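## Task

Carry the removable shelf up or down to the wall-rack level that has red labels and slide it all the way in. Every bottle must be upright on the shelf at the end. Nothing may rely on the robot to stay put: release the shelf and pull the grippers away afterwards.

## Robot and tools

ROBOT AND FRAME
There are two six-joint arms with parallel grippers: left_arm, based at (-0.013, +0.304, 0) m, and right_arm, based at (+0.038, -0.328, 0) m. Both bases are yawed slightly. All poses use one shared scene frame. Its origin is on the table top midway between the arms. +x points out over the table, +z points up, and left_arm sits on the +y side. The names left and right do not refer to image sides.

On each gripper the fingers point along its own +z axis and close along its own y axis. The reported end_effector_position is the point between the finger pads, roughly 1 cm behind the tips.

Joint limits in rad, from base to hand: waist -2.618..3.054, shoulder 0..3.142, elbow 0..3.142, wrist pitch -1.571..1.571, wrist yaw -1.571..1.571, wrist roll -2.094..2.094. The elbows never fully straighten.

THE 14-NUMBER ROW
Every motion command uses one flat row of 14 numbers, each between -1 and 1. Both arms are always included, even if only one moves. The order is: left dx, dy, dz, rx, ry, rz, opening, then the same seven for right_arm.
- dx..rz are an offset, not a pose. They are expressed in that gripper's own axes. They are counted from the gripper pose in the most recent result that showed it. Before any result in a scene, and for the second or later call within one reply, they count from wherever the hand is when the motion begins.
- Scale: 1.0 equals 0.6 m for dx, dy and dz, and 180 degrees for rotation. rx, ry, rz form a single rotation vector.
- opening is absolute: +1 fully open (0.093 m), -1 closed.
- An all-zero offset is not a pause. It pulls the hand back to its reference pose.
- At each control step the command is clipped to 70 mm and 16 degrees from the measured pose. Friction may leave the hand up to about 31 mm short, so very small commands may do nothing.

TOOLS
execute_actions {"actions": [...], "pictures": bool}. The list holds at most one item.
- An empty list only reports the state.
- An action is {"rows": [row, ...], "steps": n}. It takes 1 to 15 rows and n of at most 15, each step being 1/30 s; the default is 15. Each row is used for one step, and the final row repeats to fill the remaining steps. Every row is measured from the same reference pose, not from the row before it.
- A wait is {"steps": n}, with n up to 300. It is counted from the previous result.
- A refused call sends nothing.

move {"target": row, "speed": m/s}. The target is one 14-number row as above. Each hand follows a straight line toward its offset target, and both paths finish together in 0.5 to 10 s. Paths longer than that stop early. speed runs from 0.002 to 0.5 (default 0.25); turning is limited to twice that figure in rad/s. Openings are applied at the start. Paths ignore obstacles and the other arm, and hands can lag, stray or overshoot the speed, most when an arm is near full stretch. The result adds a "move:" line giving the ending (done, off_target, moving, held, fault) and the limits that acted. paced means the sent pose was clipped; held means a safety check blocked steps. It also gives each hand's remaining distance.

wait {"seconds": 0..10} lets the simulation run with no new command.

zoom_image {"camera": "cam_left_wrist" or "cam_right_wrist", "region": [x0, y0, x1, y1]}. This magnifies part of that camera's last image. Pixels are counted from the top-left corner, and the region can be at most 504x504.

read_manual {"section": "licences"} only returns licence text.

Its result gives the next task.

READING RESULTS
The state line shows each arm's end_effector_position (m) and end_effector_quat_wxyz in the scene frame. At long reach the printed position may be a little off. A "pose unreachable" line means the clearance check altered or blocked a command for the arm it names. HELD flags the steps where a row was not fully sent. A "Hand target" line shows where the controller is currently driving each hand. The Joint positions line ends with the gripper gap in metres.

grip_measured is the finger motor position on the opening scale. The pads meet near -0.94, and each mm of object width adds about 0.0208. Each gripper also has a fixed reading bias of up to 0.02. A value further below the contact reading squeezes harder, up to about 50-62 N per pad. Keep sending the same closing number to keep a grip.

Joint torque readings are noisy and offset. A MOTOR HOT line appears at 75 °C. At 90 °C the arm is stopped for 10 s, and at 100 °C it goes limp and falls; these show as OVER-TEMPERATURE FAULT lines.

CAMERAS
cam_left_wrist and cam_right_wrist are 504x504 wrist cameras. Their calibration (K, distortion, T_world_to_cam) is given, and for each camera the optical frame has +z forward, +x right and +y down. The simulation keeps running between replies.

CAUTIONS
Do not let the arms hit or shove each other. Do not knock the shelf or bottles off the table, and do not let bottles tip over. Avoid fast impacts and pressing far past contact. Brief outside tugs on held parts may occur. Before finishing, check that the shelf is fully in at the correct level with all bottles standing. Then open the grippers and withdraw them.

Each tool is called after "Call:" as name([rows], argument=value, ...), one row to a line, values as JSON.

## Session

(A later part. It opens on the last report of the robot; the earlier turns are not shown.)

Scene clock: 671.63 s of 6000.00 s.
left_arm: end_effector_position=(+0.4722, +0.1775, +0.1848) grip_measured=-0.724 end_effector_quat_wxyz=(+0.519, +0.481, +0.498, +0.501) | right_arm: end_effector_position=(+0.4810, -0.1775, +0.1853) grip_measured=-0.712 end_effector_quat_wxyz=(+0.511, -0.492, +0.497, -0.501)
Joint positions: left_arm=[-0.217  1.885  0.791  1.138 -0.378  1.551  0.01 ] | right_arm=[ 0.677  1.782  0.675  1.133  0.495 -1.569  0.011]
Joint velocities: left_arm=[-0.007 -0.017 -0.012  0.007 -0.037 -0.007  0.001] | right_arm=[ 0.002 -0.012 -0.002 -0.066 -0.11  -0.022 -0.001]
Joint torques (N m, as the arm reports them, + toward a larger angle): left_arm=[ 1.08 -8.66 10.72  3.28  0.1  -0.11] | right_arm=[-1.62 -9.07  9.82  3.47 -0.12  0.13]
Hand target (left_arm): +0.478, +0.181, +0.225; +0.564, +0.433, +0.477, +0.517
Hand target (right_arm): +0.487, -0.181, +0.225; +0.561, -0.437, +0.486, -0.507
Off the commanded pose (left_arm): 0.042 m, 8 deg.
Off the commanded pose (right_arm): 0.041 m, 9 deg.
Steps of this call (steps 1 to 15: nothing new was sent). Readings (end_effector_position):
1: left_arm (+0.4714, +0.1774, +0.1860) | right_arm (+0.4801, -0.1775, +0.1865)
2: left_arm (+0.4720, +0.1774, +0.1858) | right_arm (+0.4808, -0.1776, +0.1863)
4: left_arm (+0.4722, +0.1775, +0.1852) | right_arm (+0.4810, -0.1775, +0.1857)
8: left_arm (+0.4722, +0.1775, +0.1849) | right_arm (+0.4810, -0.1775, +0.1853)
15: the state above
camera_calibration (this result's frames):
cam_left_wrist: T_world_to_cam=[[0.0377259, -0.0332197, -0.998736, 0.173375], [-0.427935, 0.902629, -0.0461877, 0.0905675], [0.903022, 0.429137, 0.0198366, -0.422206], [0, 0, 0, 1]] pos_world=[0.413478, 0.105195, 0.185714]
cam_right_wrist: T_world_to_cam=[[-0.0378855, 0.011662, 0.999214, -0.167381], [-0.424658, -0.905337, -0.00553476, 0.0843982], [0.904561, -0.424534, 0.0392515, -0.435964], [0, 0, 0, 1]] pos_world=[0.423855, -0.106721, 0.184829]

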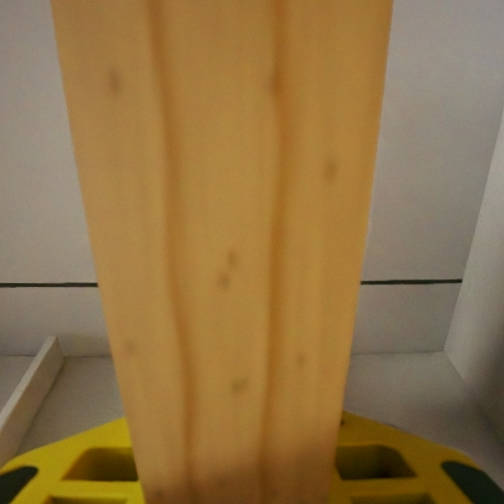

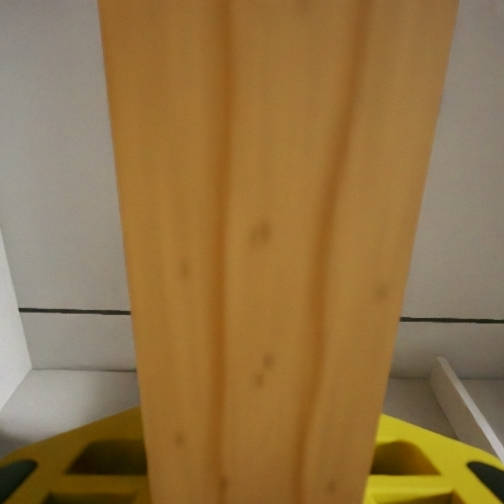

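Call:
execute_actions([
  {"rows": [[0.0018,0.0681,0.0217,-0.0418,-0.0006,-0.0195,-0.85,0.0032,-0.0668,0.019,0.0396,0.0007,0.0292,-0.85],[0.0018,0.0682,0.0252,-0.0418,-0.0006,-0.0195,-0.85,0.0032,-0.067,0.0225,0.0396,0.0007,0.0292,-0.85],[0.0018,0.0683,0.029,-0.0418,-0.0006,-0.0195,-0.85,0.0032,-0.0671,0.0263,0.0396,0.0007,0.0292,-0.85],[0.0018,0.0684,0.0328,-0.0418,-0.0006,-0.0195,-0.85,0.0033,-0.0673,0.0301,0.0396,0.0007,0.0292,-0.85],[0.0018,0.0685,0.0366,-0.0418,-0.0006,-0.0195,-0.85,0.0033,-0.0675,0.0339,0.0396,0.0007,0.0292,-0.85],[0.0018,0.0686,0.0404,-0.0418,-0.0006,-0.0195,-0.85,0.0033,-0.0676,0.0377,0.0396,0.0007,0.0292,-0.85],[0.0018,0.0687,0.0442,-0.0418,-0.0006,-0.0195,-0.85,0.0033,-0.0678,0.0415,0.0396,0.0007,0.0292,-0.85],[0.0018,0.0688,0.048,-0.0418,-0.0006,-0.0195,-0.85,0.0033,-0.068,0.0453,0.0396,0.0007,0.0292,-0.85],[0.0018,0.0689,0.0518,-0.0418,-0.0006,-0.0195,-0.85,0.0033,-0.0681,0.0491,0.0396,0.0007,0.0292,-0.85],[0.0018,0.069,0.0556,-0.0418,-0.0006,-0.0195,-0.85,0.0034,-0.0683,0.0529,0.0396,0.0007,0.0292,-0.85],[0.0018,0.0691,0.0594,-0.0418,-0.0006,-0.0195,-0.85,0.0034,-0.0685,0.0567,0.0396,0.0007,0.0292,-0.85],[0.0018,0.0692,0.0632,-0.0418,-0.0006,-0.0195,-0.85,0.0034,-0.0686,0.0605,0.0396,0.0007,0.0292,-0.85],[0.0018,0.0693,0.0668,-0.0418,-0.0006,-0.0195,-0.85,0.0034,-0.0688,0.064,0.0396,0.0007,0.0292,-0.85],[0.0018,0.0693,0.0693,-0.0418,-0.0006,-0.0195,-0.85,0.0034,-0.0689,0.0665,0.0396,0.0007,0.0292,-0.85]], "steps": 15},
], pictures=false)

Call:
execute_actions([
  {"steps": 15},
], pictures=false)

Scene clock: 684.10 s of 6000.00 s.
left_arm: end_effector_position=(+0.5001, +0.1775, +0.1855) grip_measured=-0.724 end_effector_quat_wxyz=(+0.519, +0.481, +0.498, +0.501) | right_arm: end_effector_position=(+0.5086, -0.1775, +0.1862) grip_measured=-0.712 end_effector_quat_wxyz=(+0.510, -0.491, +0.497, -0.501)
Joint positions: left_arm=[-0.189  1.957  0.907  1.094 -0.351  1.55   0.01 ] | right_arm=[ 0.638  1.853  0.78   1.099  0.459 -1.567  0.011]
Joint velocities: left_arm=[ 0.046  0.125  0.203 -0.022  0.051 -0.037  0.   ] | right_arm=[-0.071  0.12   0.173 -0.051 -0.037 -0.037 -0.001]
Joint torques (N m, as the arm reports them, + toward a larger angle): left_arm=[ 0.67 -9.59 10.79  3.34  0.04 -0.16] | right_arm=[ -1.41 -10.21   9.9    3.5   -0.04   0.2 ]
Hand target (left_arm): +0.508, +0.181, +0.227; +0.564, +0.433, +0.477, +0.516
Hand target (right_arm): +0.516, -0.181, +0.227; +0.562, -0.437, +0.486, -0.507
Off the commanded pose (left_arm): 0.044 m, 8 deg.
Off the commanded pose (right_arm): 0.043 m, 9 deg.
Steps of this call (steps 1 to 90: nothing new was sent; then 8.97 s passed at rest; steps 91 to 105: all 15 steps of this action). Readings (end_effector_position):
91: left_arm (+0.4722, +0.1774, +0.1847) | right_arm (+0.4810, -0.1775, +0.1852)
92: left_arm (+0.4726, +0.1775, +0.1849) | right_arm (+0.4813, -0.1775, +0.1853)
94: left_arm (+0.4755, +0.1774, +0.1854) | right_arm (+0.4842, -0.1776, +0.1856)
98: left_arm (+0.4846, +0.1772, +0.1862) | right_arm (+0.4932, -0.1778, +0.1867)
105: the state above

Scene clock: 684.60 s of 6000.00 s.
left_arm: end_effector_position=(+0.5022, +0.1774, +0.1840) grip_measured=-0.724 end_effector_quat_wxyz=(+0.518, +0.482, +0.500, +0.499) | right_arm: end_effector_position=(+0.5107, -0.1776, +0.1844) grip_measured=-0.712 end_effector_quat_wxyz=(+0.509, -0.493, +0.499, -0.500)
Joint positions: left_arm=[-0.187  1.963  0.916  1.084 -0.348  1.548  0.01 ] | right_arm=[ 0.635  1.859  0.788  1.09   0.455 -1.565  0.011]
Joint velocities: left_arm=[ 0.007 -0.002  0.007 -0.022 -0.007  0.066 -0.001] | right_arm=[ 0.007  0.007  0.007  0.007  0.081 -0.037  0.   ]
Joint torques (N m, as the arm reports them, + toward a larger angle): left_arm=[ 0.93 -9.61 11.06  3.35  0.07 -0.14] | right_arm=[ -1.51 -10.08  10.16   3.51  -0.12   0.17]
Hand target (left_arm): +0.508, +0.181, +0.227; +0.565, +0.433, +0.477, +0.516
Hand target (right_arm): +0.516, -0.181, +0.227; +0.561, -0.437, +0.487, -0.507
Off the commanded pose (left_arm): 0.045 m, 9 deg.
Off the commanded pose (right_arm): 0.044 m, 9 deg.
Steps of this call (steps 1 to 15: nothing new was sent). Readings (end_effector_position):
1: left_arm (+0.5014, +0.1774, +0.1855) | right_arm (+0.5099, -0.1777, +0.1859)
2: left_arm (+0.5020, +0.1775, +0.1851) | right_arm (+0.5105, -0.1776, +0.1858)
4: left_arm (+0.5022, +0.1774, +0.1848) | right_arm (+0.5107, -0.1776, +0.1852)
8: left_arm (+0.5022, +0.1774, +0.1842) | right_arm (+0.5107, -0.1776, +0.1847)
15: the state above

Call:
execute_actions([
  {"rows": [[0.0017,0.0729,0.0214,-0.0436,-0.0008,-0.0188,-0.85,0.003,-0.0716,0.0191,0.0415,0,0.0292,-0.85],[0.0017,0.0728,0.0238,-0.0436,-0.0008,-0.0188,-0.85,0.003,-0.0715,0.0215,0.0415,0,0.0292,-0.85],[0.0017,0.0727,0.0261,-0.0436,-0.0008,-0.0188,-0.85,0.003,-0.0715,0.0238,0.0415,0,0.0292,-0.85],[0.0017,0.0727,0.0285,-0.0436,-0.0008,-0.0188,-0.85,0.003,-0.0714,0.0262,0.0415,0,0.0292,-0.85],[0.0017,0.0726,0.0309,-0.0436,-0.0008,-0.0188,-0.85,0.003,-0.0714,0.0286,0.0415,0,0.0292,-0.85],[0.0017,0.0725,0.0333,-0.0436,-0.0008,-0.0188,-0.85,0.003,-0.0713,0.031,0.0415,0,0.0292,-0.85],[0.0017,0.0724,0.0357,-0.0436,-0.0008,-0.0188,-0.85,0.003,-0.0713,0.0334,0.0415,0,0.0292,-0.85],[0.0017,0.0723,0.038,-0.0436,-0.0008,-0.0188,-0.85,0.003,-0.0713,0.0357,0.0415,0,0.0292,-0.85],[0.0017,0.0722,0.0404,-0.0436,-0.0008,-0.0188,-0.85,0.003,-0.0712,0.0381,0.0415,0,0.0292,-0.85],[0.0017,0.0721,0.0428,-0.0436,-0.0008,-0.0188,-0.85,0.003,-0.0712,0.0405,0.0415,0,0.0292,-0.85],[0.0017,0.0721,0.0452,-0.0436,-0.0008,-0.0188,-0.85,0.003,-0.0711,0.0429,0.0415,0,0.0292,-0.85],[0.0017,0.072,0.0475,-0.0436,-0.0008,-0.0188,-0.85,0.003,-0.0711,0.0452,0.0415,0,0.0292,-0.85],[0.0017,0.0719,0.0499,-0.0436,-0.0008,-0.0188,-0.85,0.003,-0.071,0.0476,0.0415,0,0.0292,-0.85],[0.0017,0.0718,0.0523,-0.0436,-0.0008,-0.0188,-0.85,0.003,-0.071,0.05,0.0415,0,0.0292,-0.85]], "steps": 15},
], pictures=false)

Call:
execute_actions([
  {"steps": 15},
], pictures=false)

Scene clock: 697.20 s of 6000.00 s.
left_arm: end_effector_position=(+0.5208, +0.1773, +0.1832) grip_measured=-0.724 end_effector_quat_wxyz=(+0.517, +0.483, +0.500, +0.499) | right_arm: end_effector_position=(+0.5293, -0.1777, +0.1836) grip_measured=-0.712 end_effector_quat_wxyz=(+0.508, -0.493, +0.499, -0.499)
Joint positions: left_arm=[-0.171  2.014  0.996  1.053 -0.333  1.548  0.01 ] | right_arm=[ 0.612  1.91   0.86   1.067  0.434 -1.563  0.011]
Joint velocities: left_arm=[ 0.037  0.11   0.149 -0.037  0.066 -0.037 -0.001] | right_arm=[-0.032  0.1    0.115 -0.066 -0.037 -0.007 -0.001]
Joint torques (N m, as the arm reports them, + toward a larger angle): left_arm=[  0.76 -10.21  11.11   3.37   0.05  -0.15] | right_arm=[ -1.4  -10.88  10.21   3.52  -0.07   0.2 ]
Hand target (left_arm): +0.528, +0.181, +0.227; +0.564, +0.434, +0.477, +0.516
Hand target (right_arm): +0.536, -0.181, +0.227; +0.561, -0.437, +0.487, -0.507
Off the commanded pose (left_arm): 0.046 m, 9 deg.
Off the commanded pose (right_arm): 0.045 m, 9 deg.
Steps of this call (steps 1 to 90: nothing new was sent; then 9.10 s passed at rest; steps 91 to 105: all 15 steps of this action). Readings (end_effector_position):
91: left_arm (+0.5023, +0.1774, +0.1838) | right_arm (+0.5107, -0.1776, +0.1843)
92: left_arm (+0.5025, +0.1773, +0.1841) | right_arm (+0.5111, -0.1776, +0.1844)
94: left_arm (+0.5047, +0.1773, +0.1845) | right_arm (+0.5132, -0.1778, +0.1847)
98: left_arm (+0.5108, +0.1773, +0.1849) | right_arm (+0.5193, -0.1778, +0.1854)
105: the state above

Scene clock: 697.70 s of 6000.00 s.
left_arm: end_effector_position=(+0.5213, +0.1773, +0.1830) grip_measured=-0.724 end_effector_quat_wxyz=(+0.517, +0.483, +0.500, +0.499) | right_arm: end_effector_position=(+0.5306, -0.1777, +0.1832) grip_measured=-0.712 end_effector_quat_wxyz=(+0.508, -0.493, +0.499, -0.499)
Joint positions: left_arm=[-0.171  2.015  0.998  1.052 -0.332  1.548  0.01 ] | right_arm=[ 0.61   1.914  0.865  1.065  0.43  -1.562  0.011]
Joint velocities: left_arm=[ 0.002 -0.012  0.012 -0.007 -0.022 -0.022 -0.   ] | right_arm=[-0.012 -0.022  0.012  0.007 -0.037 -0.081 -0.   ]
Joint torques (N m, as the arm reports them, + toward a larger angle): left_arm=[  0.93 -10.06  11.67   3.29   0.09  -0.16] | right_arm=[ -1.39 -10.74  10.51   3.47  -0.1    0.19]
Hand target (left_arm): +0.528, +0.181, +0.227; +0.564, +0.434, +0.477, +0.516
Hand target (right_arm): +0.536, -0.181, +0.227; +0.561, -0.437, +0.487, -0.507
Off the commanded pose (left_arm): 0.046 m, 9 deg.
Off the commanded pose (right_arm): 0.045 m, 9 deg.
Steps of this call (steps 1 to 15: nothing new was sent). Readings (end_effector_position):
1: left_arm (+0.5213, +0.1773, +0.1831) | right_arm (+0.5302, -0.1777, +0.1834)
2: left_arm (+0.5213, +0.1773, +0.1830) | right_arm (+0.5306, -0.1778, +0.1834)
4: left_arm (+0.5213, +0.1773, +0.1830) | right_arm (+0.5306, -0.1777, +0.1832)
8: left_arm (+0.5213, +0.1773, +0.1830) | right_arm (+0.5306, -0.1777, +0.1832)
15: the state above

Call:
execute_actions([
  {"rows": [[0.0019,0.0745,0.0216,-0.0443,-0.0008,-0.0194,-0.85,0.0027,-0.0736,0.0181,0.0421,0,0.0292,-0.85],[0.0019,0.0744,0.023,-0.0443,-0.0008,-0.0194,-0.85,0.0027,-0.0736,0.0195,0.0421,0,0.0292,-0.85],[0.0019,0.0744,0.0243,-0.0443,-0.0008,-0.0194,-0.85,0.0027,-0.0735,0.0208,0.0421,0,0.0292,-0.85],[0.0019,0.0743,0.0256,-0.0443,-0.0008,-0.0194,-0.85,0.0027,-0.0735,0.0221,0.0421,0,0.0292,-0.85],[0.0019,0.0743,0.027,-0.0443,-0.0008,-0.0194,-0.85,0.0027,-0.0735,0.0235,0.0421,0,0.0292,-0.85],[0.0019,0.0743,0.0283,-0.0443,-0.0008,-0.0194,-0.85,0.0027,-0.0735,0.0248,0.0421,0,0.0292,-0.85],[0.0019,0.0742,0.0296,-0.0443,-0.0008,-0.0194,-0.85,0.0027,-0.0735,0.0261,0.0421,0,0.0292,-0.85],[0.0019,0.0742,0.031,-0.0443,-0.0008,-0.0194,-0.85,0.0027,-0.0734,0.0275,0.0421,0,0.0292,-0.85],[0.0019,0.0741,0.0323,-0.0443,-0.0008,-0.0194,-0.85,0.0027,-0.0734,0.0288,0.0421,0,0.0292,-0.85],[0.0019,0.0741,0.0336,-0.0443,-0.0008,-0.0194,-0.85,0.0027,-0.0734,0.0301,0.0421,0,0.0292,-0.85]], "steps": 15},
], pictures=true)

Scene clock: 707.37 s of 6000.00 s.
left_arm: end_effector_position=(+0.5215, +0.1773, +0.1832) grip_measured=-0.724 end_effector_quat_wxyz=(+0.516, +0.483, +0.500, +0.499) | right_arm: end_effector_position=(+0.5310, -0.1777, +0.1833) grip_measured=-0.712 end_effector_quat_wxyz=(+0.508, -0.494, +0.499, -0.499)
Joint positions: left_arm=[-0.171  2.015  0.999  1.05  -0.333  1.548  0.01 ] | right_arm=[ 0.61   1.915  0.867  1.064  0.429 -1.562  0.011]
Joint velocities: left_arm=[-0.017  0.037 -0.007 -0.037 -0.007 -0.051  0.   ] | right_arm=[-0.002 -0.022 -0.007  0.007 -0.066  0.037 -0.   ]
Joint torques (N m, as the arm reports them, + toward a larger angle): left_arm=[ 1.35 -8.92 13.93  3.18  0.16 -0.17] | right_arm=[-2.05 -9.38 12.83  3.38 -0.18  0.2 ]
Hand target (left_arm): +0.534, +0.181, +0.228; +0.564, +0.433, +0.477, +0.517
Hand target (right_arm): +0.543, -0.182, +0.227; +0.562, -0.437, +0.487, -0.507
Off the commanded pose (left_arm): 0.049 m, 9 deg.
Off the commanded pose (right_arm): 0.047 m, 9 deg.
Steps of this call (steps 1 to 90: nothing new was sent; then 6.17 s passed at rest; steps 91 to 105: all 15 steps of this action). Readings (end_effector_position):
91: left_arm (+0.5213, +0.1773, +0.1830) | right_arm (+0.5306, -0.1776, +0.1832)
92: left_arm (+0.5213, +0.1773, +0.1830) | right_arm (+0.5306, -0.1776, +0.1832)
94: left_arm (+0.5213, +0.1773, +0.1829) | right_arm (+0.5309, -0.1777, +0.1834)
98: left_arm (+0.5215, +0.1773, +0.1832) | right_arm (+0.5310, -0.1777, +0.1832)
105: the state above
camera_calibration (this result's frames):
cam_left_wrist: T_world_to_cam=[[0.0287314, -0.0309969, -0.999106, 0.174218], [-0.429288, 0.902266, -0.0403376, 0.111447], [0.90271, 0.430064, 0.0126167, -0.465301], [0, 0, 0, 1]] pos_world=[0.46287, 0.104955, 0.184429]
cam_right_wrist: T_world_to_cam=[[-0.0289433, 0.0108814, 0.999522, -0.16846], [-0.425625, -0.904896, -0.00247362, 0.105548], [0.904436, -0.425493, 0.0308221, -0.479773], [0, 0, 0, 1]] pos_world=[0.473973, -0.106797, 0.183428]

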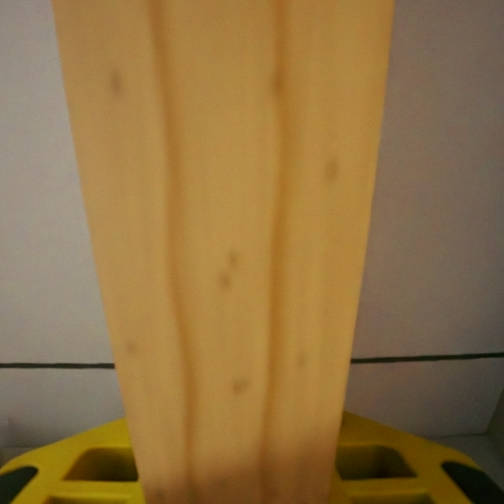

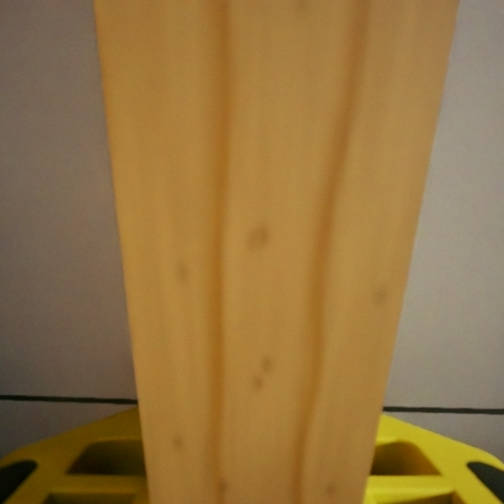

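Call:
execute_actions([
  {"rows": [[0.0021,0.0711,0.0322,-0.045,-0.0008,-0.0194,-0.85,0.0028,-0.0705,0.0284,0.0427,0,0.0292,-0.85],[0.0022,0.0683,0.0311,-0.045,-0.0008,-0.0194,-0.85,0.0029,-0.0678,0.0275,0.0427,0,0.0292,-0.85],[0.0023,0.0656,0.03,-0.045,-0.0008,-0.0194,-0.85,0.0029,-0.065,0.0265,0.0427,0,0.0292,-0.85],[0.0024,0.0628,0.029,-0.045,-0.0008,-0.0194,-0.85,0.003,-0.0622,0.0256,0.0427,0,0.0292,-0.85],[0.0025,0.0601,0.0279,-0.045,-0.0008,-0.0194,-0.85,0.003,-0.0595,0.0247,0.0427,0,0.0292,-0.85],[0.0026,0.0574,0.0268,-0.045,-0.0008,-0.0194,-0.85,0.003,-0.0567,0.0238,0.0427,0,0.0292,-0.85],[0.0027,0.0546,0.0257,-0.045,-0.0008,-0.0194,-0.85,0.0031,-0.0539,0.0229,0.0427,0,0.0292,-0.85],[0.0027,0.0519,0.0246,-0.045,-0.0008,-0.0194,-0.85,0.0031,-0.0512,0.0219,0.0427,0,0.0292,-0.85],[0.0028,0.0491,0.0235,-0.045,-0.0008,-0.0194,-0.85,0.0032,-0.0484,0.021,0.0427,0,0.0292,-0.85],[0.0029,0.0464,0.0224,-0.045,-0.0008,-0.0194,-0.85,0.0032,-0.0456,0.0201,0.0427,0,0.0292,-0.85],[0.003,0.0437,0.0213,-0.045,-0.0008,-0.0194,-0.85,0.0032,-0.0429,0.0192,0.0427,0,0.0292,-0.85],[0.0031,0.0409,0.0203,-0.045,-0.0008,-0.0194,-0.85,0.0033,-0.0401,0.0183,0.0427,0,0.0292,-0.85],[0.0032,0.0382,0.0192,-0.045,-0.0008,-0.0194,-0.85,0.0033,-0.0373,0.0173,0.0427,0,0.0292,-0.85],[0.0033,0.0354,0.0181,-0.045,-0.0008,-0.0194,-0.85,0.0034,-0.0346,0.0164,0.0427,0,0.0292,-0.85],[0.0034,0.0327,0.017,-0.045,-0.0008,-0.0194,-0.85,0.0034,-0.0318,0.0155,0.0427,0,0.0292,-0.85]], "steps": 15},
], pictures=false)

Call:
execute_actions([
  {"steps": 15},
], pictures=false)

Scene clock: 720.37 s of 6000.00 s.
left_arm: end_effector_position=(+0.5217, +0.1778, +0.1810) grip_measured=-0.724 end_effector_quat_wxyz=(+0.524, +0.471, +0.494, +0.509) | right_arm: end_effector_position=(+0.5312, -0.1781, +0.1810) grip_measured=-0.712 end_effector_quat_wxyz=(+0.518, -0.481, +0.491, -0.508)
Joint positions: left_arm=[-0.173  2.049  0.994  1.128 -0.342  1.557  0.01 ] | right_arm=[ 0.61   1.955  0.857  1.158  0.434 -1.576  0.011]
Joint velocities: left_arm=[ 0.002  0.11  -0.037  0.256 -0.022  0.051 -0.   ] | right_arm=[-0.027  0.134 -0.042  0.344 -0.037 -0.037  0.002]
Joint torques (N m, as the arm reports them, + toward a larger angle): left_arm=[ 1.11 -8.28 10.49  2.95  0.15 -0.27] | right_arm=[-1.48 -8.38  9.49  2.97 -0.15  0.4 ]
Hand target (left_arm): +0.528, +0.181, +0.203; +0.563, +0.434, +0.478, +0.516
Hand target (right_arm): +0.538, -0.181, +0.202; +0.561, -0.438, +0.488, -0.506
Off the commanded pose (left_arm): 0.024 m, 7 deg.
Off the commanded pose (right_arm): 0.023 m, 7 deg.
Steps of this call (steps 1 to 90: nothing new was sent; then 9.50 s passed at rest; steps 91 to 105: all 15 steps of this action). Readings (end_effector_position):
91: left_arm (+0.5216, +0.1773, +0.1825) | right_arm (+0.5311, -0.1776, +0.1832)
92: left_arm (+0.5217, +0.1774, +0.1826) | right_arm (+0.5312, -0.1777, +0.1831)
94: left_arm (+0.5218, +0.1775, +0.1826) | right_arm (+0.5314, -0.1778, +0.1830)
98: left_arm (+0.5221, +0.1777, +0.1825) | right_arm (+0.5316, -0.1781, +0.1825)
105: the state above

Scene clock: 720.87 s of 6000.00 s.
left_arm: end_effector_position=(+0.5215, +0.1778, +0.1807) grip_measured=-0.724 end_effector_quat_wxyz=(+0.528, +0.467, +0.490, +0.512) | right_arm: end_effector_position=(+0.5312, -0.1781, +0.1806) grip_measured=-0.712 end_effector_quat_wxyz=(+0.522, -0.478, +0.488, -0.512)
Joint positions: left_arm=[-0.173  2.061  0.991  1.157 -0.342  1.561  0.01 ] | right_arm=[ 0.61   1.968  0.854  1.188  0.434 -1.582  0.011]
Joint velocities: left_arm=[ 0.007  0.002  0.002 -0.007 -0.022  0.051 -0.   ] | right_arm=[ 0.012 -0.002 -0.002 -0.051  0.037 -0.022 -0.001]
Joint torques (N m, as the arm reports them, + toward a larger angle): left_arm=[ 1.06 -8.57 10.36  3.04  0.2  -0.28] | right_arm=[-1.49 -8.81  9.53  3.1  -0.15  0.39]
Hand target (left_arm): +0.529, +0.181, +0.203; +0.563, +0.434, +0.478, +0.516
Hand target (right_arm): +0.538, -0.181, +0.202; +0.561, -0.438, +0.488, -0.506
Off the commanded pose (left_arm): 0.024 m, 6 deg.
Off the commanded pose (right_arm): 0.024 m, 7 deg.
Steps of this call (steps 1 to 15: nothing new was sent). Readings (end_effector_position):
1: left_arm (+0.5216, +0.1778, +0.1808) | right_arm (+0.5312, -0.1781, +0.1809)
2: left_arm (+0.5216, +0.1778, +0.1808) | right_arm (+0.5312, -0.1781, +0.1808)
4: left_arm (+0.5216, +0.1778, +0.1806) | right_arm (+0.5312, -0.1781, +0.1805)
8: left_arm (+0.5215, +0.1778, +0.1807) | right_arm (+0.5311, -0.1781, +0.1807)
15: the state above

Call:
execute_actions([
  {"rows": [[0.0021,0.0358,0.017,-0.0283,-0.0027,-0.0184,-0.85,0.0025,-0.0355,0.0153,0.0252,-0.0003,0.0277,-0.85],[0.0021,0.0358,0.015,-0.0283,-0.0027,-0.0184,-0.85,0.0025,-0.0355,0.0135,0.0252,-0.0003,0.0277,-0.85],[0.0021,0.0358,0.013,-0.0283,-0.0027,-0.0184,-0.85,0.0025,-0.0355,0.0117,0.0252,-0.0003,0.0277,-0.85],[0.0022,0.0328,0.0115,-0.0252,-0.0025,-0.0168,-0.85,0.0026,-0.0324,0.01,0.0224,-0.0002,0.0254,-0.85],[0.0024,0.0298,0.0105,-0.0221,-0.0024,-0.0152,-0.85,0.0026,-0.0293,0.0092,0.0196,-0.0002,0.0232,-0.85],[0.0025,0.0269,0.01,-0.019,-0.0022,-0.0136,-0.85,0.0027,-0.0263,0.0088,0.0169,-0.0001,0.0209,-0.85],[0.0026,0.0239,0.0097,-0.0159,-0.0021,-0.0119,-0.85,0.0027,-0.0232,0.0086,0.0141,-0.0001,0.0187,-0.85],[0.0027,0.0209,0.0094,-0.0128,-0.0019,-0.0103,-0.85,0.0028,-0.0201,0.0083,0.0113,0,0.0164,-0.85],[0.0029,0.0179,0.0092,-0.0097,-0.0017,-0.0087,-0.85,0.0029,-0.017,0.0081,0.0085,0,0.0142,-0.85],[0.003,0.0149,0.0089,-0.0066,-0.0016,-0.0071,-0.85,0.0029,-0.0139,0.0078,0.0057,0.0001,0.0119,-0.85],[0.0031,0.0119,0.0086,-0.0035,-0.0014,-0.0055,-0.85,0.003,-0.0108,0.0076,0.0029,0.0001,0.0096,-0.85],[0.0032,0.009,0.0083,-0.0004,-0.0013,-0.0039,-0.85,0.003,-0.0078,0.0073,0.0002,0.0002,0.0074,-0.85],[0.0034,0.006,0.0081,0.0027,-0.0011,-0.0022,-0.85,0.0031,-0.0047,0.0071,-0.0026,0.0002,0.0051,-0.85],[0.0035,0.003,0.0078,0.0058,-0.001,-0.0006,-0.85,0.0031,-0.0016,0.0068,-0.0054,0.0003,0.0029,-0.85],[0.0036,0.0,0.0075,0.0089,-0.0008,0.001,-0.85,0.0032,0.0015,0.0066,-0.0082,0.0003,0.0006,-0.85]], "steps": 15},
], pictures=false)

Call:
execute_actions([
  {"steps": 15},
], pictures=true)

Scene clock: 745.83 s of 6000.00 s.
left_arm: end_effector_position=(+0.5214, +0.1776, +0.1792) grip_measured=-0.724 end_effector_quat_wxyz=(+0.525, +0.470, +0.491, +0.512) | right_arm: end_effector_position=(+0.5310, -0.1780, +0.1795) grip_measured=-0.712 end_effector_quat_wxyz=(+0.519, -0.481, +0.487, -0.512)
Joint positions: left_arm=[-0.173  2.06   0.99   1.151 -0.342  1.563  0.01 ] | right_arm=[ 0.61   1.967  0.854  1.183  0.434 -1.587  0.011]
Joint velocities: left_arm=[-0.012 -0.042  0.002 -0.022 -0.022 -0.022  0.001] | right_arm=[-0.002 -0.051  0.002 -0.154  0.066 -0.007 -0.   ]
Joint torques (N m, as the arm reports them, + toward a larger angle): left_arm=[  0.71 -10.59   8.69   1.81   0.06  -0.12] | right_arm=[ -1.03 -10.28   7.75   2.09  -0.08   0.09]
Hand target (left_arm): +0.526, +0.180, +0.181; +0.521, +0.475, +0.496, +0.506
Hand target (right_arm): +0.535, -0.180, +0.180; +0.516, -0.483, +0.495, -0.506
Off the commanded pose (left_arm): 0.006 m, 1 deg.
Off the commanded pose (right_arm): 0.005 m, 1 deg.
Steps of this call (steps 1 to 90: nothing new was sent; then 21.47 s passed at rest; steps 91 to 105: all 15 steps of this action). Readings (end_effector_position):
91: left_arm (+0.5215, +0.1778, +0.1807) | right_arm (+0.5311, -0.1781, +0.1807)
92: left_arm (+0.5215, +0.1778, +0.1808) | right_arm (+0.5311, -0.1781, +0.1807)
94: left_arm (+0.5213, +0.1776, +0.1803) | right_arm (+0.5310, -0.1780, +0.1806)
98: left_arm (+0.5213, +0.1776, +0.1801) | right_arm (+0.5310, -0.1780, +0.1803)
105: the state above

Scene clock: 746.33 s of 6000.00 s.
left_arm: end_effector_position=(+0.5213, +0.1776, +0.1789) grip_measured=-0.724 end_effector_quat_wxyz=(+0.523, +0.472, +0.492, +0.511) | right_arm: end_effector_position=(+0.5309, -0.1780, +0.1795) grip_measured=-0.712 end_effector_quat_wxyz=(+0.517, -0.482, +0.488, -0.512)
Joint positions: left_arm=[-0.173  2.056  0.99   1.14  -0.342  1.563  0.01 ] | right_arm=[ 0.61   1.963  0.854  1.175  0.434 -1.587  0.011]
Joint velocities: left_arm=[-0.002 -0.022 -0.007 -0.022 -0.051  0.051 -0.001] | right_arm=[-0.002 -0.017 -0.007 -0.066 -0.051 -0.022  0.001]
Joint torques (N m, as the arm reports them, + toward a larger angle): left_arm=[  0.7  -10.39   8.76   1.86   0.06  -0.11] | right_arm=[ -1.03 -10.17   7.75   2.07  -0.07   0.08]
Hand target (left_arm): +0.526, +0.180, +0.181; +0.521, +0.476, +0.496, +0.506
Hand target (right_arm): +0.535, -0.180, +0.180; +0.516, -0.483, +0.494, -0.506
Off the commanded pose (left_arm): 0.006 m, 1 deg.
Off the commanded pose (right_arm): 0.005 m, 1 deg.
Steps of this call (steps 1 to 15: nothing new was sent). Readings (end_effector_position):
1: left_arm (+0.5214, +0.1776, +0.1792) | right_arm (+0.5310, -0.1780, +0.1796)
2: left_arm (+0.5213, +0.1776, +0.1790) | right_arm (+0.5309, -0.1780, +0.1796)
4: left_arm (+0.5213, +0.1776, +0.1789) | right_arm (+0.5309, -0.1780, +0.1795)
8: left_arm (+0.5213, +0.1776, +0.1789) | right_arm (+0.5309, -0.1780, +0.1795)
15: the state above
camera_calibration (this result's frames):
cam_left_wrist: T_world_to_cam=[[0.0668742, -0.0287198, -0.997348, 0.149404], [-0.434373, 0.899051, -0.0550148, 0.116761], [0.898247, 0.4369, 0.0476483, -0.470326], [0, 0, 0, 1]] pos_world=[0.463195, 0.104802, 0.177842]
cam_right_wrist: T_world_to_cam=[[-0.0734487, 0.0158025, 0.997174, -0.139728], [-0.429133, -0.903076, -0.0172972, 0.110008], [0.90025, -0.42919, 0.0731112, -0.485696], [0, 0, 0, 1]] pos_world=[0.474193, -0.106902, 0.176746]

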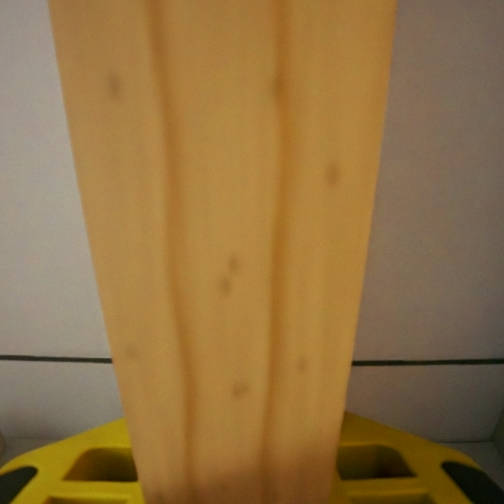

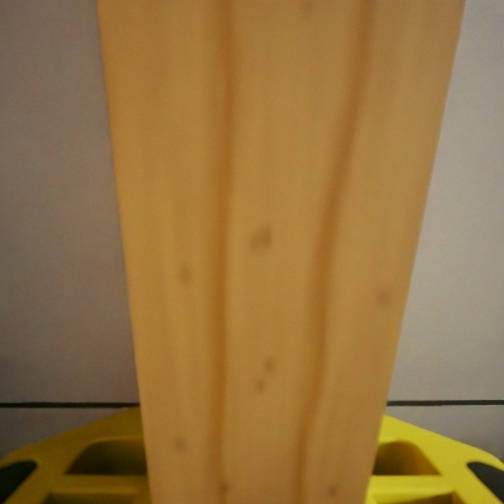

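Call:
execute_actions([
  {"rows": [[0.002,0.002,0.005,0,0,0,-0.85,0.002,0,0.004,0,0,0,-0.85],[0.001,0.001,0.003,0,0,0,-0.85,0.001,0,0.002,0,0,0,-0.85],[0,0,0,0,0,0,-0.85,0,0,0,0,0,0,-0.85],[0,0,0,0,0,0,-0.8,0,0,0,0,0,0,-0.8],[0,0,0,0,0,0,-0.75,0,0,0,0,0,0,-0.75],[0,0,0,0,0,0,-0.7,0,0,0,0,0,0,-0.7],[0,0,0,0,0,0,-0.66,0,0,0,0,0,0,-0.66],[0,0,0,0,0,0,-0.62,0,0,0,0,0,0,-0.62],[0,0,0,0,0,0,-0.58,0,0,0,0,0,0,-0.58],[0,0,0,0,0,0,-0.54,0,0,0,0,0,0,-0.54],[0,0,0,0,0,0,-0.5,0,0,0,0,0,0,-0.5],[0,0,0,0,0,0,-0.45,0,0,0,0,0,0,-0.45],[0,0,0,0,0,0,-0.38,0,0,0,0,0,0,-0.38],[0,0,0,0,0,0,-0.3,0,0,0,0,0,0,-0.3],[0,0,0,0,0,0,-0.2,0,0,0,0,0,0,-0.2]], "steps": 15},
], pictures=false)

Call:
execute_actions([
  {"rows": [[0,0,0,0,0,0,-0.1,0,0,0,0,0,0,-0.1],[0,0,0,0,0,0,0.0,0,0,0,0,0,0,0.0],[0,0,0,0,0,0,0.1,0,0,0,0,0,0,0.1]], "steps": 10},
], pictures=true)

Scene clock: 759.73 s of 6000.00 s.
left_arm: end_effector_position=(+0.5214, +0.1773, +0.1764) grip_measured=-0.249 end_effector_quat_wxyz=(+0.520, +0.476, +0.493, +0.510) | right_arm: end_effector_position=(+0.5310, -0.1777, +0.1742) grip_measured=-0.250 end_effector_quat_wxyz=(+0.511, -0.490, +0.490, -0.509)
Joint positions: left_arm=[-0.174  2.056  0.99   1.13  -0.343  1.564  0.033] | right_arm=[ 0.611  1.965  0.853  1.157  0.433 -1.588  0.033]
Joint velocities: left_arm=[-0.007 -0.012 -0.002 -0.007 -0.095 -0.007  0.097] | right_arm=[-0.017  0.007 -0.002 -0.154 -0.051  0.022  0.098]
Joint torques (N m, as the arm reports them, + toward a larger angle): left_arm=[-0.12 -9.77  7.12  2.41 -0.06 -0.07] | right_arm=[-0.38 -9.84  6.3   2.7   0.   -0.07]
Hand target (left_arm): +0.521, +0.178, +0.179; +0.523, +0.472, +0.492, +0.511
Hand target (right_arm): +0.531, -0.178, +0.179; +0.517, -0.483, +0.488, -0.512
Off the commanded pose (left_arm): 0.003 m, 1 deg.
Off the commanded pose (right_arm): 0.005 m, 1 deg.
Steps of this call (steps 1 to 90: nothing new was sent; then 9.90 s passed at rest; steps 91 to 105: all 15 steps of this action). Readings (end_effector_position):
91: left_arm (+0.5213, +0.1776, +0.1790) | right_arm (+0.5309, -0.1780, +0.1797)
92: left_arm (+0.5212, +0.1774, +0.1791) | right_arm (+0.5308, -0.1778, +0.1797)
94: left_arm (+0.5212, +0.1774, +0.1792) | right_arm (+0.5308, -0.1778, +0.1797)
98: left_arm (+0.5212, +0.1773, +0.1792) | right_arm (+0.5307, -0.1779, +0.1795)
105: the state above

Scene clock: 760.07 s of 6000.00 s.
left_arm: end_effector_position=(+0.5214, +0.1773, +0.1764) grip_measured=+0.098 end_effector_quat_wxyz=(+0.520, +0.476, +0.494, +0.509) | right_arm: end_effector_position=(+0.5310, -0.1777, +0.1738) grip_measured=+0.098 end_effector_quat_wxyz=(+0.510, -0.490, +0.490, -0.509)
Joint positions: left_arm=[-0.174  2.056  0.99   1.129 -0.343  1.564  0.05 ] | right_arm=[ 0.611  1.965  0.853  1.155  0.433 -1.588  0.05 ]
Joint velocities: left_arm=[-0.022  0.007 -0.007 -0.007 -0.022  0.007 -0.001] | right_arm=[-0.017 -0.002  0.002 -0.051  0.022  0.007 -0.   ]
Joint torques (N m, as the arm reports them, + toward a larger angle): left_arm=[-0.09 -9.85  7.11  2.37 -0.08 -0.04] | right_arm=[-0.32 -9.67  6.25  2.54  0.   -0.08]
Hand target (left_arm): +0.521, +0.177, +0.176; +0.520, +0.476, +0.494, +0.510
Hand target (right_arm): +0.531, -0.178, +0.174; +0.511, -0.490, +0.490, -0.509
Off the commanded pose (left_arm): 0.000 m, 0 deg.
Off the commanded pose (right_arm): 0.000 m, 0 deg.
Steps of this call (steps 1 to 10: all 10 steps of this action). Readings (end_effector_position):
1: left_arm (+0.5214, +0.1773, +0.1764) | right_arm (+0.5310, -0.1777, +0.1741)
2: left_arm (+0.5214, +0.1773, +0.1764) | right_arm (+0.5310, -0.1777, +0.1740)
4: left_arm (+0.5214, +0.1773, +0.1764) | right_arm (+0.5310, -0.1777, +0.1739)
8: left_arm (+0.5214, +0.1773, +0.1764) | right_arm (+0.5310, -0.1777, +0.1738)
10: the state above
camera_calibration (this result's frames):
cam_left_wrist: T_world_to_cam=[[0.0564305, -0.0247591, -0.998099, 0.151702], [-0.434927, 0.899244, -0.0468967, 0.115777], [0.898696, 0.436747, 0.0399764, -0.468973], [0, 0, 0, 1]] pos_world=[0.463258, 0.104467, 0.175591]
cam_right_wrist: T_world_to_cam=[[-0.0534474, 0.0258265, 0.998237, -0.143128], [-0.428647, -0.903472, 0.000424198, 0.106874], [0.90189, -0.427868, 0.0593587, -0.483509], [0, 0, 0, 1]] pos_world=[0.474233, -0.106624, 0.17153]

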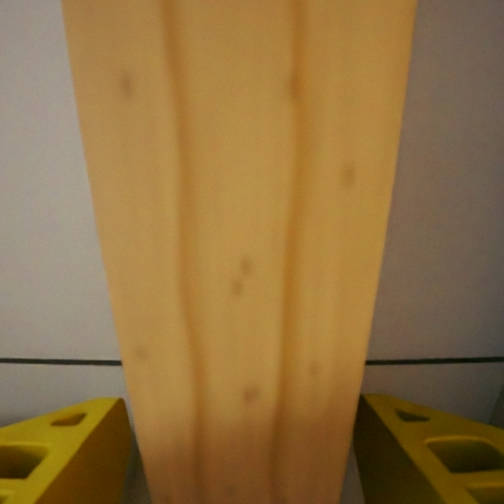

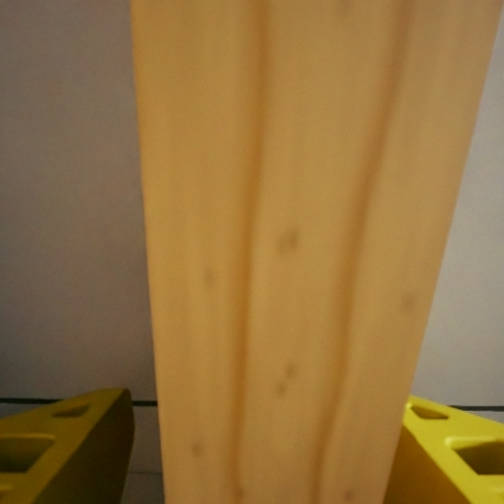

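Call:
move(target=[0,0.012,-0.19,0,0,0,0.4,0,-0.02,-0.19,0.006,0,0.003,0.4], speed=0.12)

Scene clock: 766.40 s of 6000.00 s.
left_arm: end_effector_position=(+0.4142, +0.1738, +0.1724) grip_measured=+0.398 end_effector_quat_wxyz=(+0.516, +0.483, +0.496, +0.503) | right_arm: end_effector_position=(+0.4222, -0.1771, +0.1764) grip_measured=+0.398 end_effector_quat_wxyz=(+0.512, -0.490, +0.491, -0.506)
Joint positions: left_arm=[-0.304  1.781  0.563  1.263 -0.466  1.565  0.064] | right_arm=[ 0.785  1.677  0.458  1.264  0.603 -1.59   0.064]
Joint velocities: left_arm=[ 0.002 -0.012 -0.022  0.037  0.022 -0.022 -0.   ] | right_arm=[ 0.012 -0.012 -0.002  0.066 -0.066 -0.007  0.001]
Joint torques (N m, as the arm reports them, + toward a larger angle): left_arm=[-0.56 -8.48  4.32  2.54 -0.24 -0.02] | right_arm=[ 0.41 -7.93  4.06  2.69  0.08 -0.12]
Hand target (left_arm): +0.408, +0.176, +0.178; +0.520, +0.475, +0.495, +0.508
Hand target (right_arm): +0.417, -0.179, +0.182; +0.517, -0.483, +0.489, -0.510
Off the commanded pose (left_arm): 0.009 m, 1 deg.
Off the commanded pose (right_arm): 0.007 m, 1 deg.
After step 90, 1.90 s passed at rest.
move: done
camera_calibration (this result's frames):
cam_left_wrist: T_world_to_cam=[[0.0361753, -0.0226202, -0.999089, 0.161902], [-0.429471, 0.902364, -0.0359807, 0.0674526], [0.902356, 0.430382, 0.0229286, -0.368474], [0, 0, 0, 1]] pos_world=[0.355606, 0.10138, 0.17263]
cam_right_wrist: T_world_to_cam=[[-0.0521554, 0.0200524, 0.998438, -0.153139], [-0.424094, -0.90561, -0.00396532, 0.0591768], [0.904115, -0.423638, 0.0557366, -0.384831], [0, 0, 0, 1]] pos_world=[0.365041, -0.106367, 0.174583]

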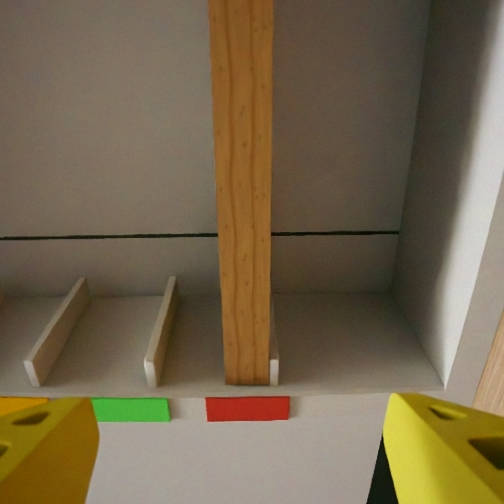

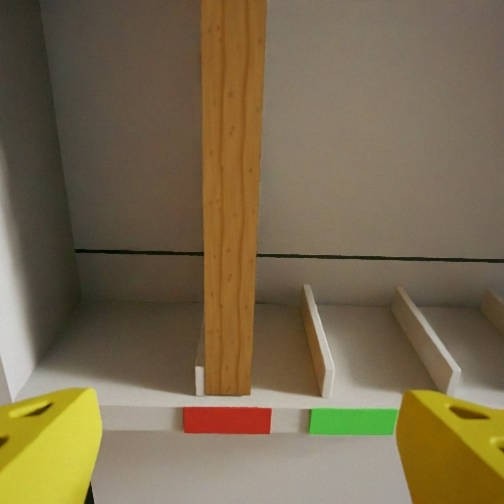

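Call:
move(target=[0.438,0.0055,0.0613,0.0946,-0.0966,-0.4853,0.8,0.4985,0.0197,0.0745,-0.11,-0.1051,0.4874,0.8], speed=0.3)

Scene clock: 787.67 s of 6000.00 s.
left_arm: end_effector_position=(+0.4451, +0.4332, +0.1718) grip_measured=+0.798 end_effector_quat_wxyz=(+0.700, +0.141, +0.689, -0.122) | right_arm: end_effector_position=(+0.4707, -0.4749, +0.1620) grip_measured=+0.798 end_effector_quat_wxyz=(+0.691, -0.160, +0.691, +0.142)
Joint positions: left_arm=[0.726 1.948 0.854 1.113 0.939 0.014 0.084] | right_arm=[-0.484  1.954  0.834  1.109 -1.09  -0.036  0.084]
Joint velocities: left_arm=[ 0.002  0.017  0.012 -0.022  0.007 -0.007 -0.   ] | right_arm=[-0.012  0.007 -0.007  0.11   0.037  0.051 -0.   ]
Joint torques (N m, as the arm reports them, + toward a larger angle): left_arm=[ 0.22 -7.37  8.96  2.19  0.06 -0.05] | right_arm=[-0.72 -8.44  7.75  2.28 -0.14 -0.09]
Hand target (left_arm): +0.449, +0.436, +0.176; +0.706, +0.148, +0.682, -0.121
Hand target (right_arm): +0.473, -0.478, +0.168; +0.697, -0.169, +0.683, +0.138
Off the commanded pose (left_arm): 0.007 m, 2 deg.
Off the commanded pose (right_arm): 0.003 m, 2 deg.
After step 90, 14.87 s passed at rest.
move: done
camera_calibration (this result's frames):
cam_left_wrist: T_world_to_cam=[[-0.367945, -0.929296, -0.0320107, 0.572568], [-0.380005, 0.1817, -0.906962, 0.286411], [0.848653, -0.321548, -0.419993, -0.0822248], [0, 0, 0, 1]] pos_world=[0.389292, 0.453605, 0.243559]
cam_right_wrist: T_world_to_cam=[[0.40309, -0.913693, 0.0517986, -0.634577], [-0.377898, -0.217731, -0.899881, 0.260111], [0.833494, 0.343159, -0.433048, -0.0774737], [0, 0, 0, 1]] pos_world=[0.418661, -0.496588, 0.23339]

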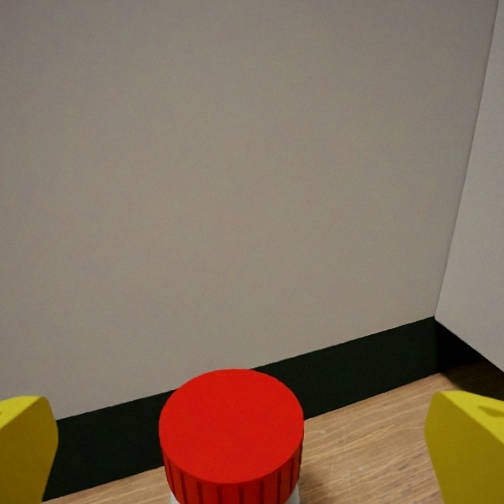

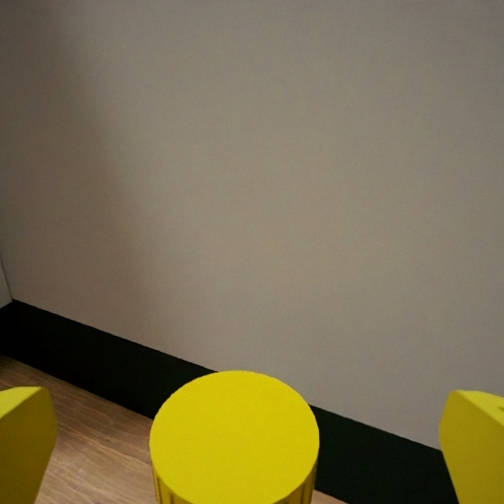

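Call:
move(target=[0.183,0.008,0.113,0.003,-0.018,0.002,0.8,0.163,0.005,0.103,-0.002,-0.016,-0.005,0.8], speed=0.15)

Scene clock: 817.30 s of 6000.00 s.
left_arm: end_effector_position=(+0.5050, +0.4148, +0.0573) grip_measured=+0.798 end_effector_quat_wxyz=(+0.710, +0.139, +0.677, -0.135) | right_arm: end_effector_position=(+0.5198, -0.4469, +0.0565) grip_measured=+0.798 end_effector_quat_wxyz=(+0.700, -0.158, +0.680, +0.152)
Joint positions: left_arm=[ 0.612  2.479  1.079  1.467  0.841 -0.035  0.084] | right_arm=[-0.348  2.431  0.969  1.508 -0.965  0.023  0.084]
Joint velocities: left_arm=[-0.002  0.007 -0.022 -0.037 -0.007 -0.066 -0.001] | right_arm=[-0.002 -0.007  0.002 -0.051  0.022 -0.007 -0.001]
Joint torques (N m, as the arm reports them, + toward a larger angle): left_arm=[ -0.49 -10.06   7.29   2.17  -0.26  -0.04] | right_arm=[  0.28 -10.59   5.87   2.37   0.11  -0.09]
Hand target (left_arm): +0.511, +0.416, +0.063; +0.720, +0.142, +0.667, -0.128
Hand target (right_arm): +0.526, -0.447, +0.063; +0.709, -0.163, +0.671, +0.144
Off the commanded pose (left_arm): 0.009 m, 2 deg.
Off the commanded pose (right_arm): 0.010 m, 2 deg.
After step 90, 25.17 s passed at rest.
move: done
camera_calibration (this result's frames):
cam_left_wrist: T_world_to_cam=[[-0.383801, -0.923233, -0.0183929, 0.578565], [-0.352389, 0.164846, -0.921221, 0.202519], [0.853533, -0.347084, -0.388605, -0.180713], [0, 0, 0, 1]] pos_world=[0.447664, 0.438043, 0.12698]
cam_right_wrist: T_world_to_cam=[[0.412579, -0.910014, 0.0406665, -0.62604], [-0.35347, -0.201081, -0.913579, 0.185362], [0.839546, 0.362549, -0.404624, -0.169765], [0, 0, 0, 1]] pos_world=[0.466336, -0.470884, 0.126111]

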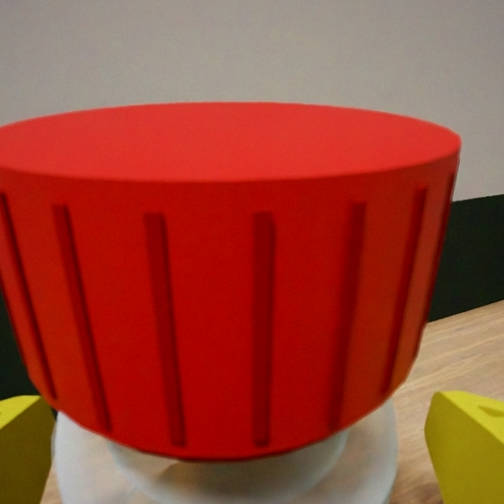

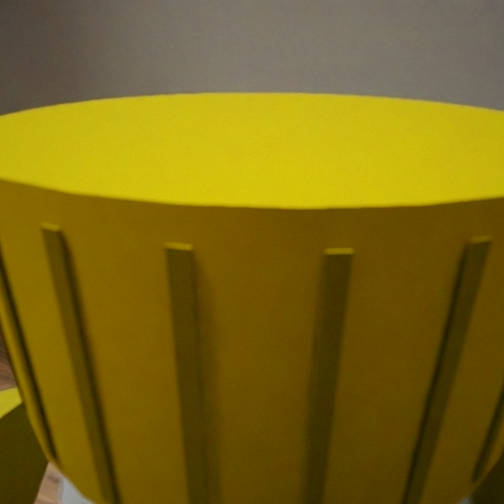

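Call:
execute_actions([
  {"rows": [[-0.004,0.002,0.004,0,-0.008,0.005,0.75,-0.006,0,0.0,0,-0.008,-0.006,0.8],[-0.004,0.003,0.004,0,-0.008,0.005,0.7,-0.006,0,-0.006,0,-0.008,-0.006,0.8],[-0.004,0.004,0.004,0,-0.008,0.005,0.65,-0.006,0,-0.012,0,-0.008,-0.006,0.8],[-0.004,0.005,0.004,0,-0.008,0.005,0.6,-0.006,0,-0.018,0,-0.008,-0.006,0.8],[-0.004,0.005,0.004,0,-0.008,0.005,0.55,-0.006,0,-0.023,0,-0.008,-0.006,0.8],[-0.004,0.005,0.004,0,-0.008,0.005,0.5,-0.006,0,-0.028,0,-0.008,-0.006,0.8]], "steps": 15},
], pictures=true)

Scene clock: 826.33 s of 6000.00 s.
left_arm: end_effector_position=(+0.5048, +0.4148, +0.0602) grip_measured=+0.502 end_effector_quat_wxyz=(+0.714, +0.141, +0.673, -0.134) | right_arm: end_effector_position=(+0.5097, -0.4557, +0.0564) grip_measured=+0.798 end_effector_quat_wxyz=(+0.704, -0.158, +0.677, +0.147)
Joint positions: left_arm=[ 0.612  2.479  1.079  1.483  0.84  -0.041  0.069] | right_arm=[-0.38   2.433  0.949  1.545 -0.99   0.028  0.084]
Joint velocities: left_arm=[-0.007  0.007  0.017 -0.007 -0.051  0.037 -0.   ] | right_arm=[-0.022  0.002 -0.012  0.066  0.007  0.051  0.002]
Joint torques (N m, as the arm reports them, + toward a larger angle): left_arm=[-0.01 -9.39  7.    2.23 -0.09 -0.04] | right_arm=[ -0.81 -11.74   2.04   2.34  -0.08  -0.13]
Hand target (left_arm): +0.508, +0.417, +0.060; +0.719, +0.143, +0.667, -0.131
Hand target (right_arm): +0.505, -0.454, +0.060; +0.706, -0.164, +0.673, +0.147
Off the commanded pose (left_arm): 0.004 m, 1 deg.
Off the commanded pose (right_arm): 0.006 m, 1 deg.
joint sent to its limit (right arm) — the command would take joint 4 (wrist pitch) past its upper limit, so that joint was sent only as far as its limit.
Steps of this call (steps 1 to 90: nothing new was sent; then 5.53 s passed at rest; steps 91 to 105: all 15 steps of this action). Readings (end_effector_position):
91: left_arm (+0.5050, +0.4149, +0.0580) | right_arm (+0.5198, -0.4469, +0.0571)
92: left_arm (+0.5049, +0.4148, +0.0584) | right_arm (+0.5197, -0.4469, +0.0577)
94: left_arm (+0.5049, +0.4148, +0.0592) | right_arm (+0.5191, -0.4473, +0.0588)
98: left_arm (+0.5048, +0.4148, +0.0599) | right_arm (+0.5129, -0.4526, +0.0573)
105: the state above
camera_calibration (this result's frames):
cam_left_wrist: T_world_to_cam=[[-0.383446, -0.92324, -0.0244443, 0.57871], [-0.341594, 0.166364, -0.925006, 0.199229], [0.858069, -0.34634, -0.379164, -0.182644], [0, 0, 0, 1]] pos_world=[0.44668, 0.437886, 0.129182]
cam_right_wrist: T_world_to_cam=[[0.405979, -0.912585, 0.0486777, -0.628118], [-0.345718, -0.202668, -0.91619, 0.175362], [0.845967, 0.355125, -0.397776, -0.165177], [0, 0, 0, 1]] pos_world=[0.455363, -0.479013, 0.125536]

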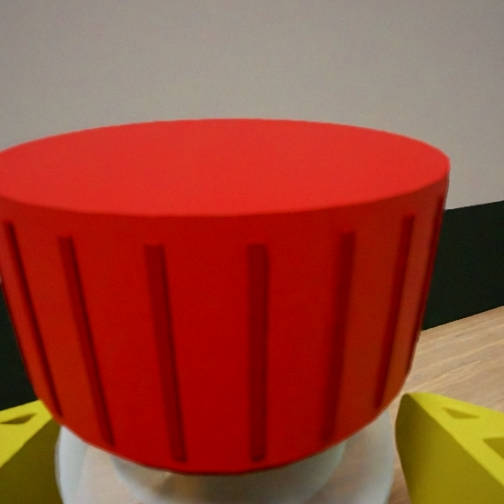

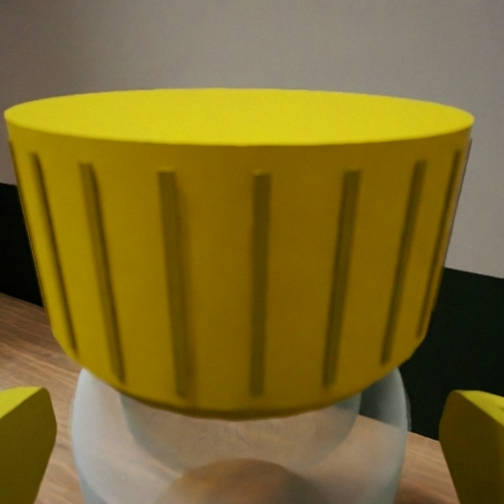

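Call:
execute_actions([
  {"rows": [[0,0.004,0,0,-0.004,0.003,0.46,0,0,0,0,-0.002,-0.002,0.7],[0,0.004,0,0,-0.004,0.003,0.42,0,0,0,0,-0.002,-0.002,0.6],[0,0.004,0,0,-0.004,0.003,0.38,0,0,0,0,-0.002,-0.002,0.52],[0,0.004,0,0,-0.004,0.003,0.35,0,0,0,0,-0.002,-0.002,0.45],[0,0.004,0,0,-0.004,0.003,0.32,0,0,0,0,-0.002,-0.002,0.4],[0,0.004,0,0,-0.004,0.003,0.29,0,0,0,0,-0.002,-0.002,0.36],[0,0.004,0,0,-0.004,0.003,0.26,0,0,0,0,-0.002,-0.002,0.32],[0,0.004,0,0,-0.004,0.003,0.23,0,0,0,0,-0.002,-0.002,0.28],[0,0.004,0,0,-0.004,0.003,0.2,0,0,0,0,-0.002,-0.002,0.24],[0,0.004,0,0,-0.004,0.003,0.16,0,0,0,0,-0.002,-0.002,0.2],[0,0.004,0,0,-0.004,0.003,0.12,0,0,0,0,-0.002,-0.002,0.16],[0,0.004,0,0,-0.004,0.003,0.09,0,0,0,0,-0.002,-0.002,0.12],[0,0.004,0,0,-0.004,0.003,0.06,0,0,0,0,-0.002,-0.002,0.08],[0,0.004,0,0,-0.004,0.003,0.03,0,0,0,0,-0.002,-0.002,0.04],[0,0.004,0,0,-0.004,0.003,0.0,0,0,0,0,-0.002,-0.002,0.0]], "steps": 15},
], pictures=false)

Call:
execute_actions([
  {"steps": 10},
], pictures=true)

Scene clock: 831.70 s of 6000.00 s.
left_arm: end_effector_position=(+0.5048, +0.4148, +0.0604) grip_measured=+0.073 end_effector_quat_wxyz=(+0.714, +0.141, +0.672, -0.134) | right_arm: end_effector_position=(+0.5095, -0.4552, +0.0566) grip_measured=+0.075 end_effector_quat_wxyz=(+0.704, -0.159, +0.677, +0.148)
Joint positions: left_arm=[ 0.612  2.479  1.079  1.484  0.84  -0.042  0.049] | right_arm=[-0.38   2.433  0.949  1.547 -0.993  0.028  0.049]
Joint velocities: left_arm=[-0.002  0.017 -0.002 -0.066  0.022  0.037  0.   ] | right_arm=[-0.002 -0.012 -0.012 -0.037 -0.022 -0.022 -0.001]
Joint torques (N m, as the arm reports them, + toward a larger angle): left_arm=[ 0.27 -9.84  6.13  2.24 -0.05 -0.04] | right_arm=[ -0.33 -10.34   3.84   2.29   0.04  -0.1 ]
Hand target (left_arm): +0.506, +0.417, +0.060; +0.719, +0.143, +0.668, -0.131
Hand target (right_arm): +0.510, -0.456, +0.056; +0.706, -0.159, +0.675, +0.145
Off the commanded pose (left_arm): 0.002 m, 1 deg.
Off the commanded pose (right_arm): 0.001 m, 0 deg.
Steps of this call (steps 1 to 90: nothing new was sent; then 1.87 s passed at rest; steps 91 to 105: all 15 steps of this action). Readings (end_effector_position):
91: left_arm (+0.5048, +0.4148, +0.0602) | right_arm (+0.5095, -0.4552, +0.0566)
92: left_arm (+0.5048, +0.4148, +0.0603) | right_arm (+0.5095, -0.4552, +0.0566)
94: left_arm (+0.5048, +0.4148, +0.0604) | right_arm (+0.5095, -0.4552, +0.0566)
98: left_arm (+0.5048, +0.4148, +0.0604) | right_arm (+0.5095, -0.4552, +0.0566)
105: the state above

Scene clock: 832.03 s of 6000.00 s.
left_arm: end_effector_position=(+0.5048, +0.4148, +0.0604) grip_measured=+0.073 end_effector_quat_wxyz=(+0.714, +0.141, +0.672, -0.134) | right_arm: end_effector_position=(+0.5095, -0.4552, +0.0566) grip_measured=+0.075 end_effector_quat_wxyz=(+0.704, -0.159, +0.677, +0.148)
Joint positions: left_arm=[ 0.612  2.479  1.079  1.484  0.84  -0.042  0.049] | right_arm=[-0.38   2.433  0.949  1.547 -0.993  0.028  0.049]
Joint velocities: left_arm=[ 0.007  0.002  0.017 -0.022  0.051  0.007 -0.002] | right_arm=[-0.002 -0.017 -0.022  0.022 -0.022  0.007 -0.001]
Joint torques (N m, as the arm reports them, + toward a larger angle): left_arm=[ 0.19 -9.88  6.12  2.25 -0.06 -0.03] | right_arm=[ -0.32 -10.35   3.83   2.29   0.04  -0.1 ]
Hand target (left_arm): +0.506, +0.417, +0.060; +0.719, +0.143, +0.668, -0.131
Hand target (right_arm): +0.510, -0.456, +0.056; +0.706, -0.159, +0.675, +0.145
Off the commanded pose (left_arm): 0.002 m, 1 deg.
Off the commanded pose (right_arm): 0.001 m, 0 deg.
Steps of this call (steps 1 to 10: nothing new was sent). Readings (end_effector_position):
1: left_arm (+0.5048, +0.4148, +0.0604) | right_arm (+0.5095, -0.4552, +0.0566)
2: left_arm (+0.5048, +0.4148, +0.0604) | right_arm (+0.5095, -0.4552, +0.0566)
4: left_arm (+0.5048, +0.4148, +0.0604) | right_arm (+0.5095, -0.4552, +0.0566)
8: left_arm (+0.5048, +0.4148, +0.0604) | right_arm (+0.5095, -0.4552, +0.0566)
10: the state above
camera_calibration (this result's frames):
cam_left_wrist: T_world_to_cam=[[-0.383482, -0.923225, -0.0244421, 0.578711], [-0.340715, 0.166023, -0.925391, 0.199207], [0.858402, -0.346543, -0.378224, -0.182662], [0, 0, 0, 1]] pos_world=[0.446596, 0.437907, 0.129402]
cam_right_wrist: T_world_to_cam=[[0.408697, -0.911297, 0.0500454, -0.62848], [-0.344001, -0.204603, -0.916406, 0.173843], [0.845358, 0.357317, -0.397108, -0.16379], [0, 0, 0, 1]] pos_world=[0.455122, -0.478638, 0.12572]

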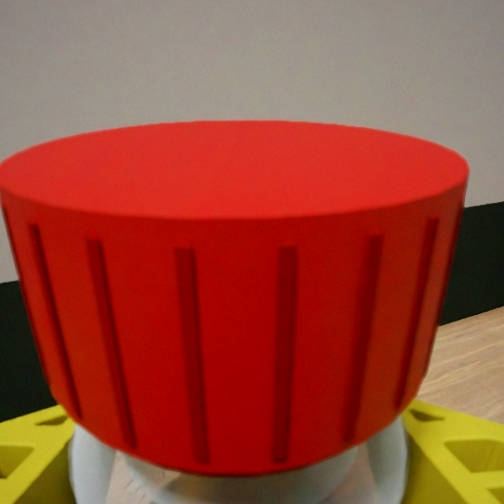

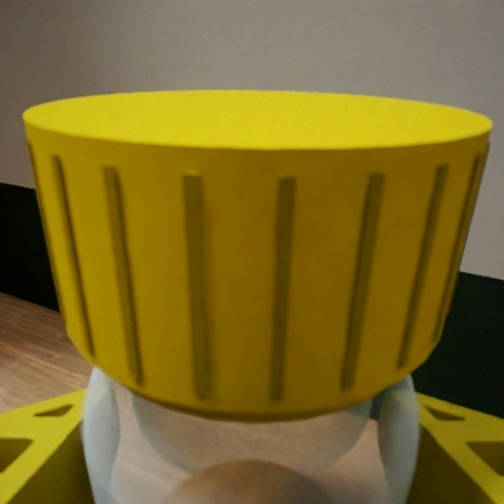

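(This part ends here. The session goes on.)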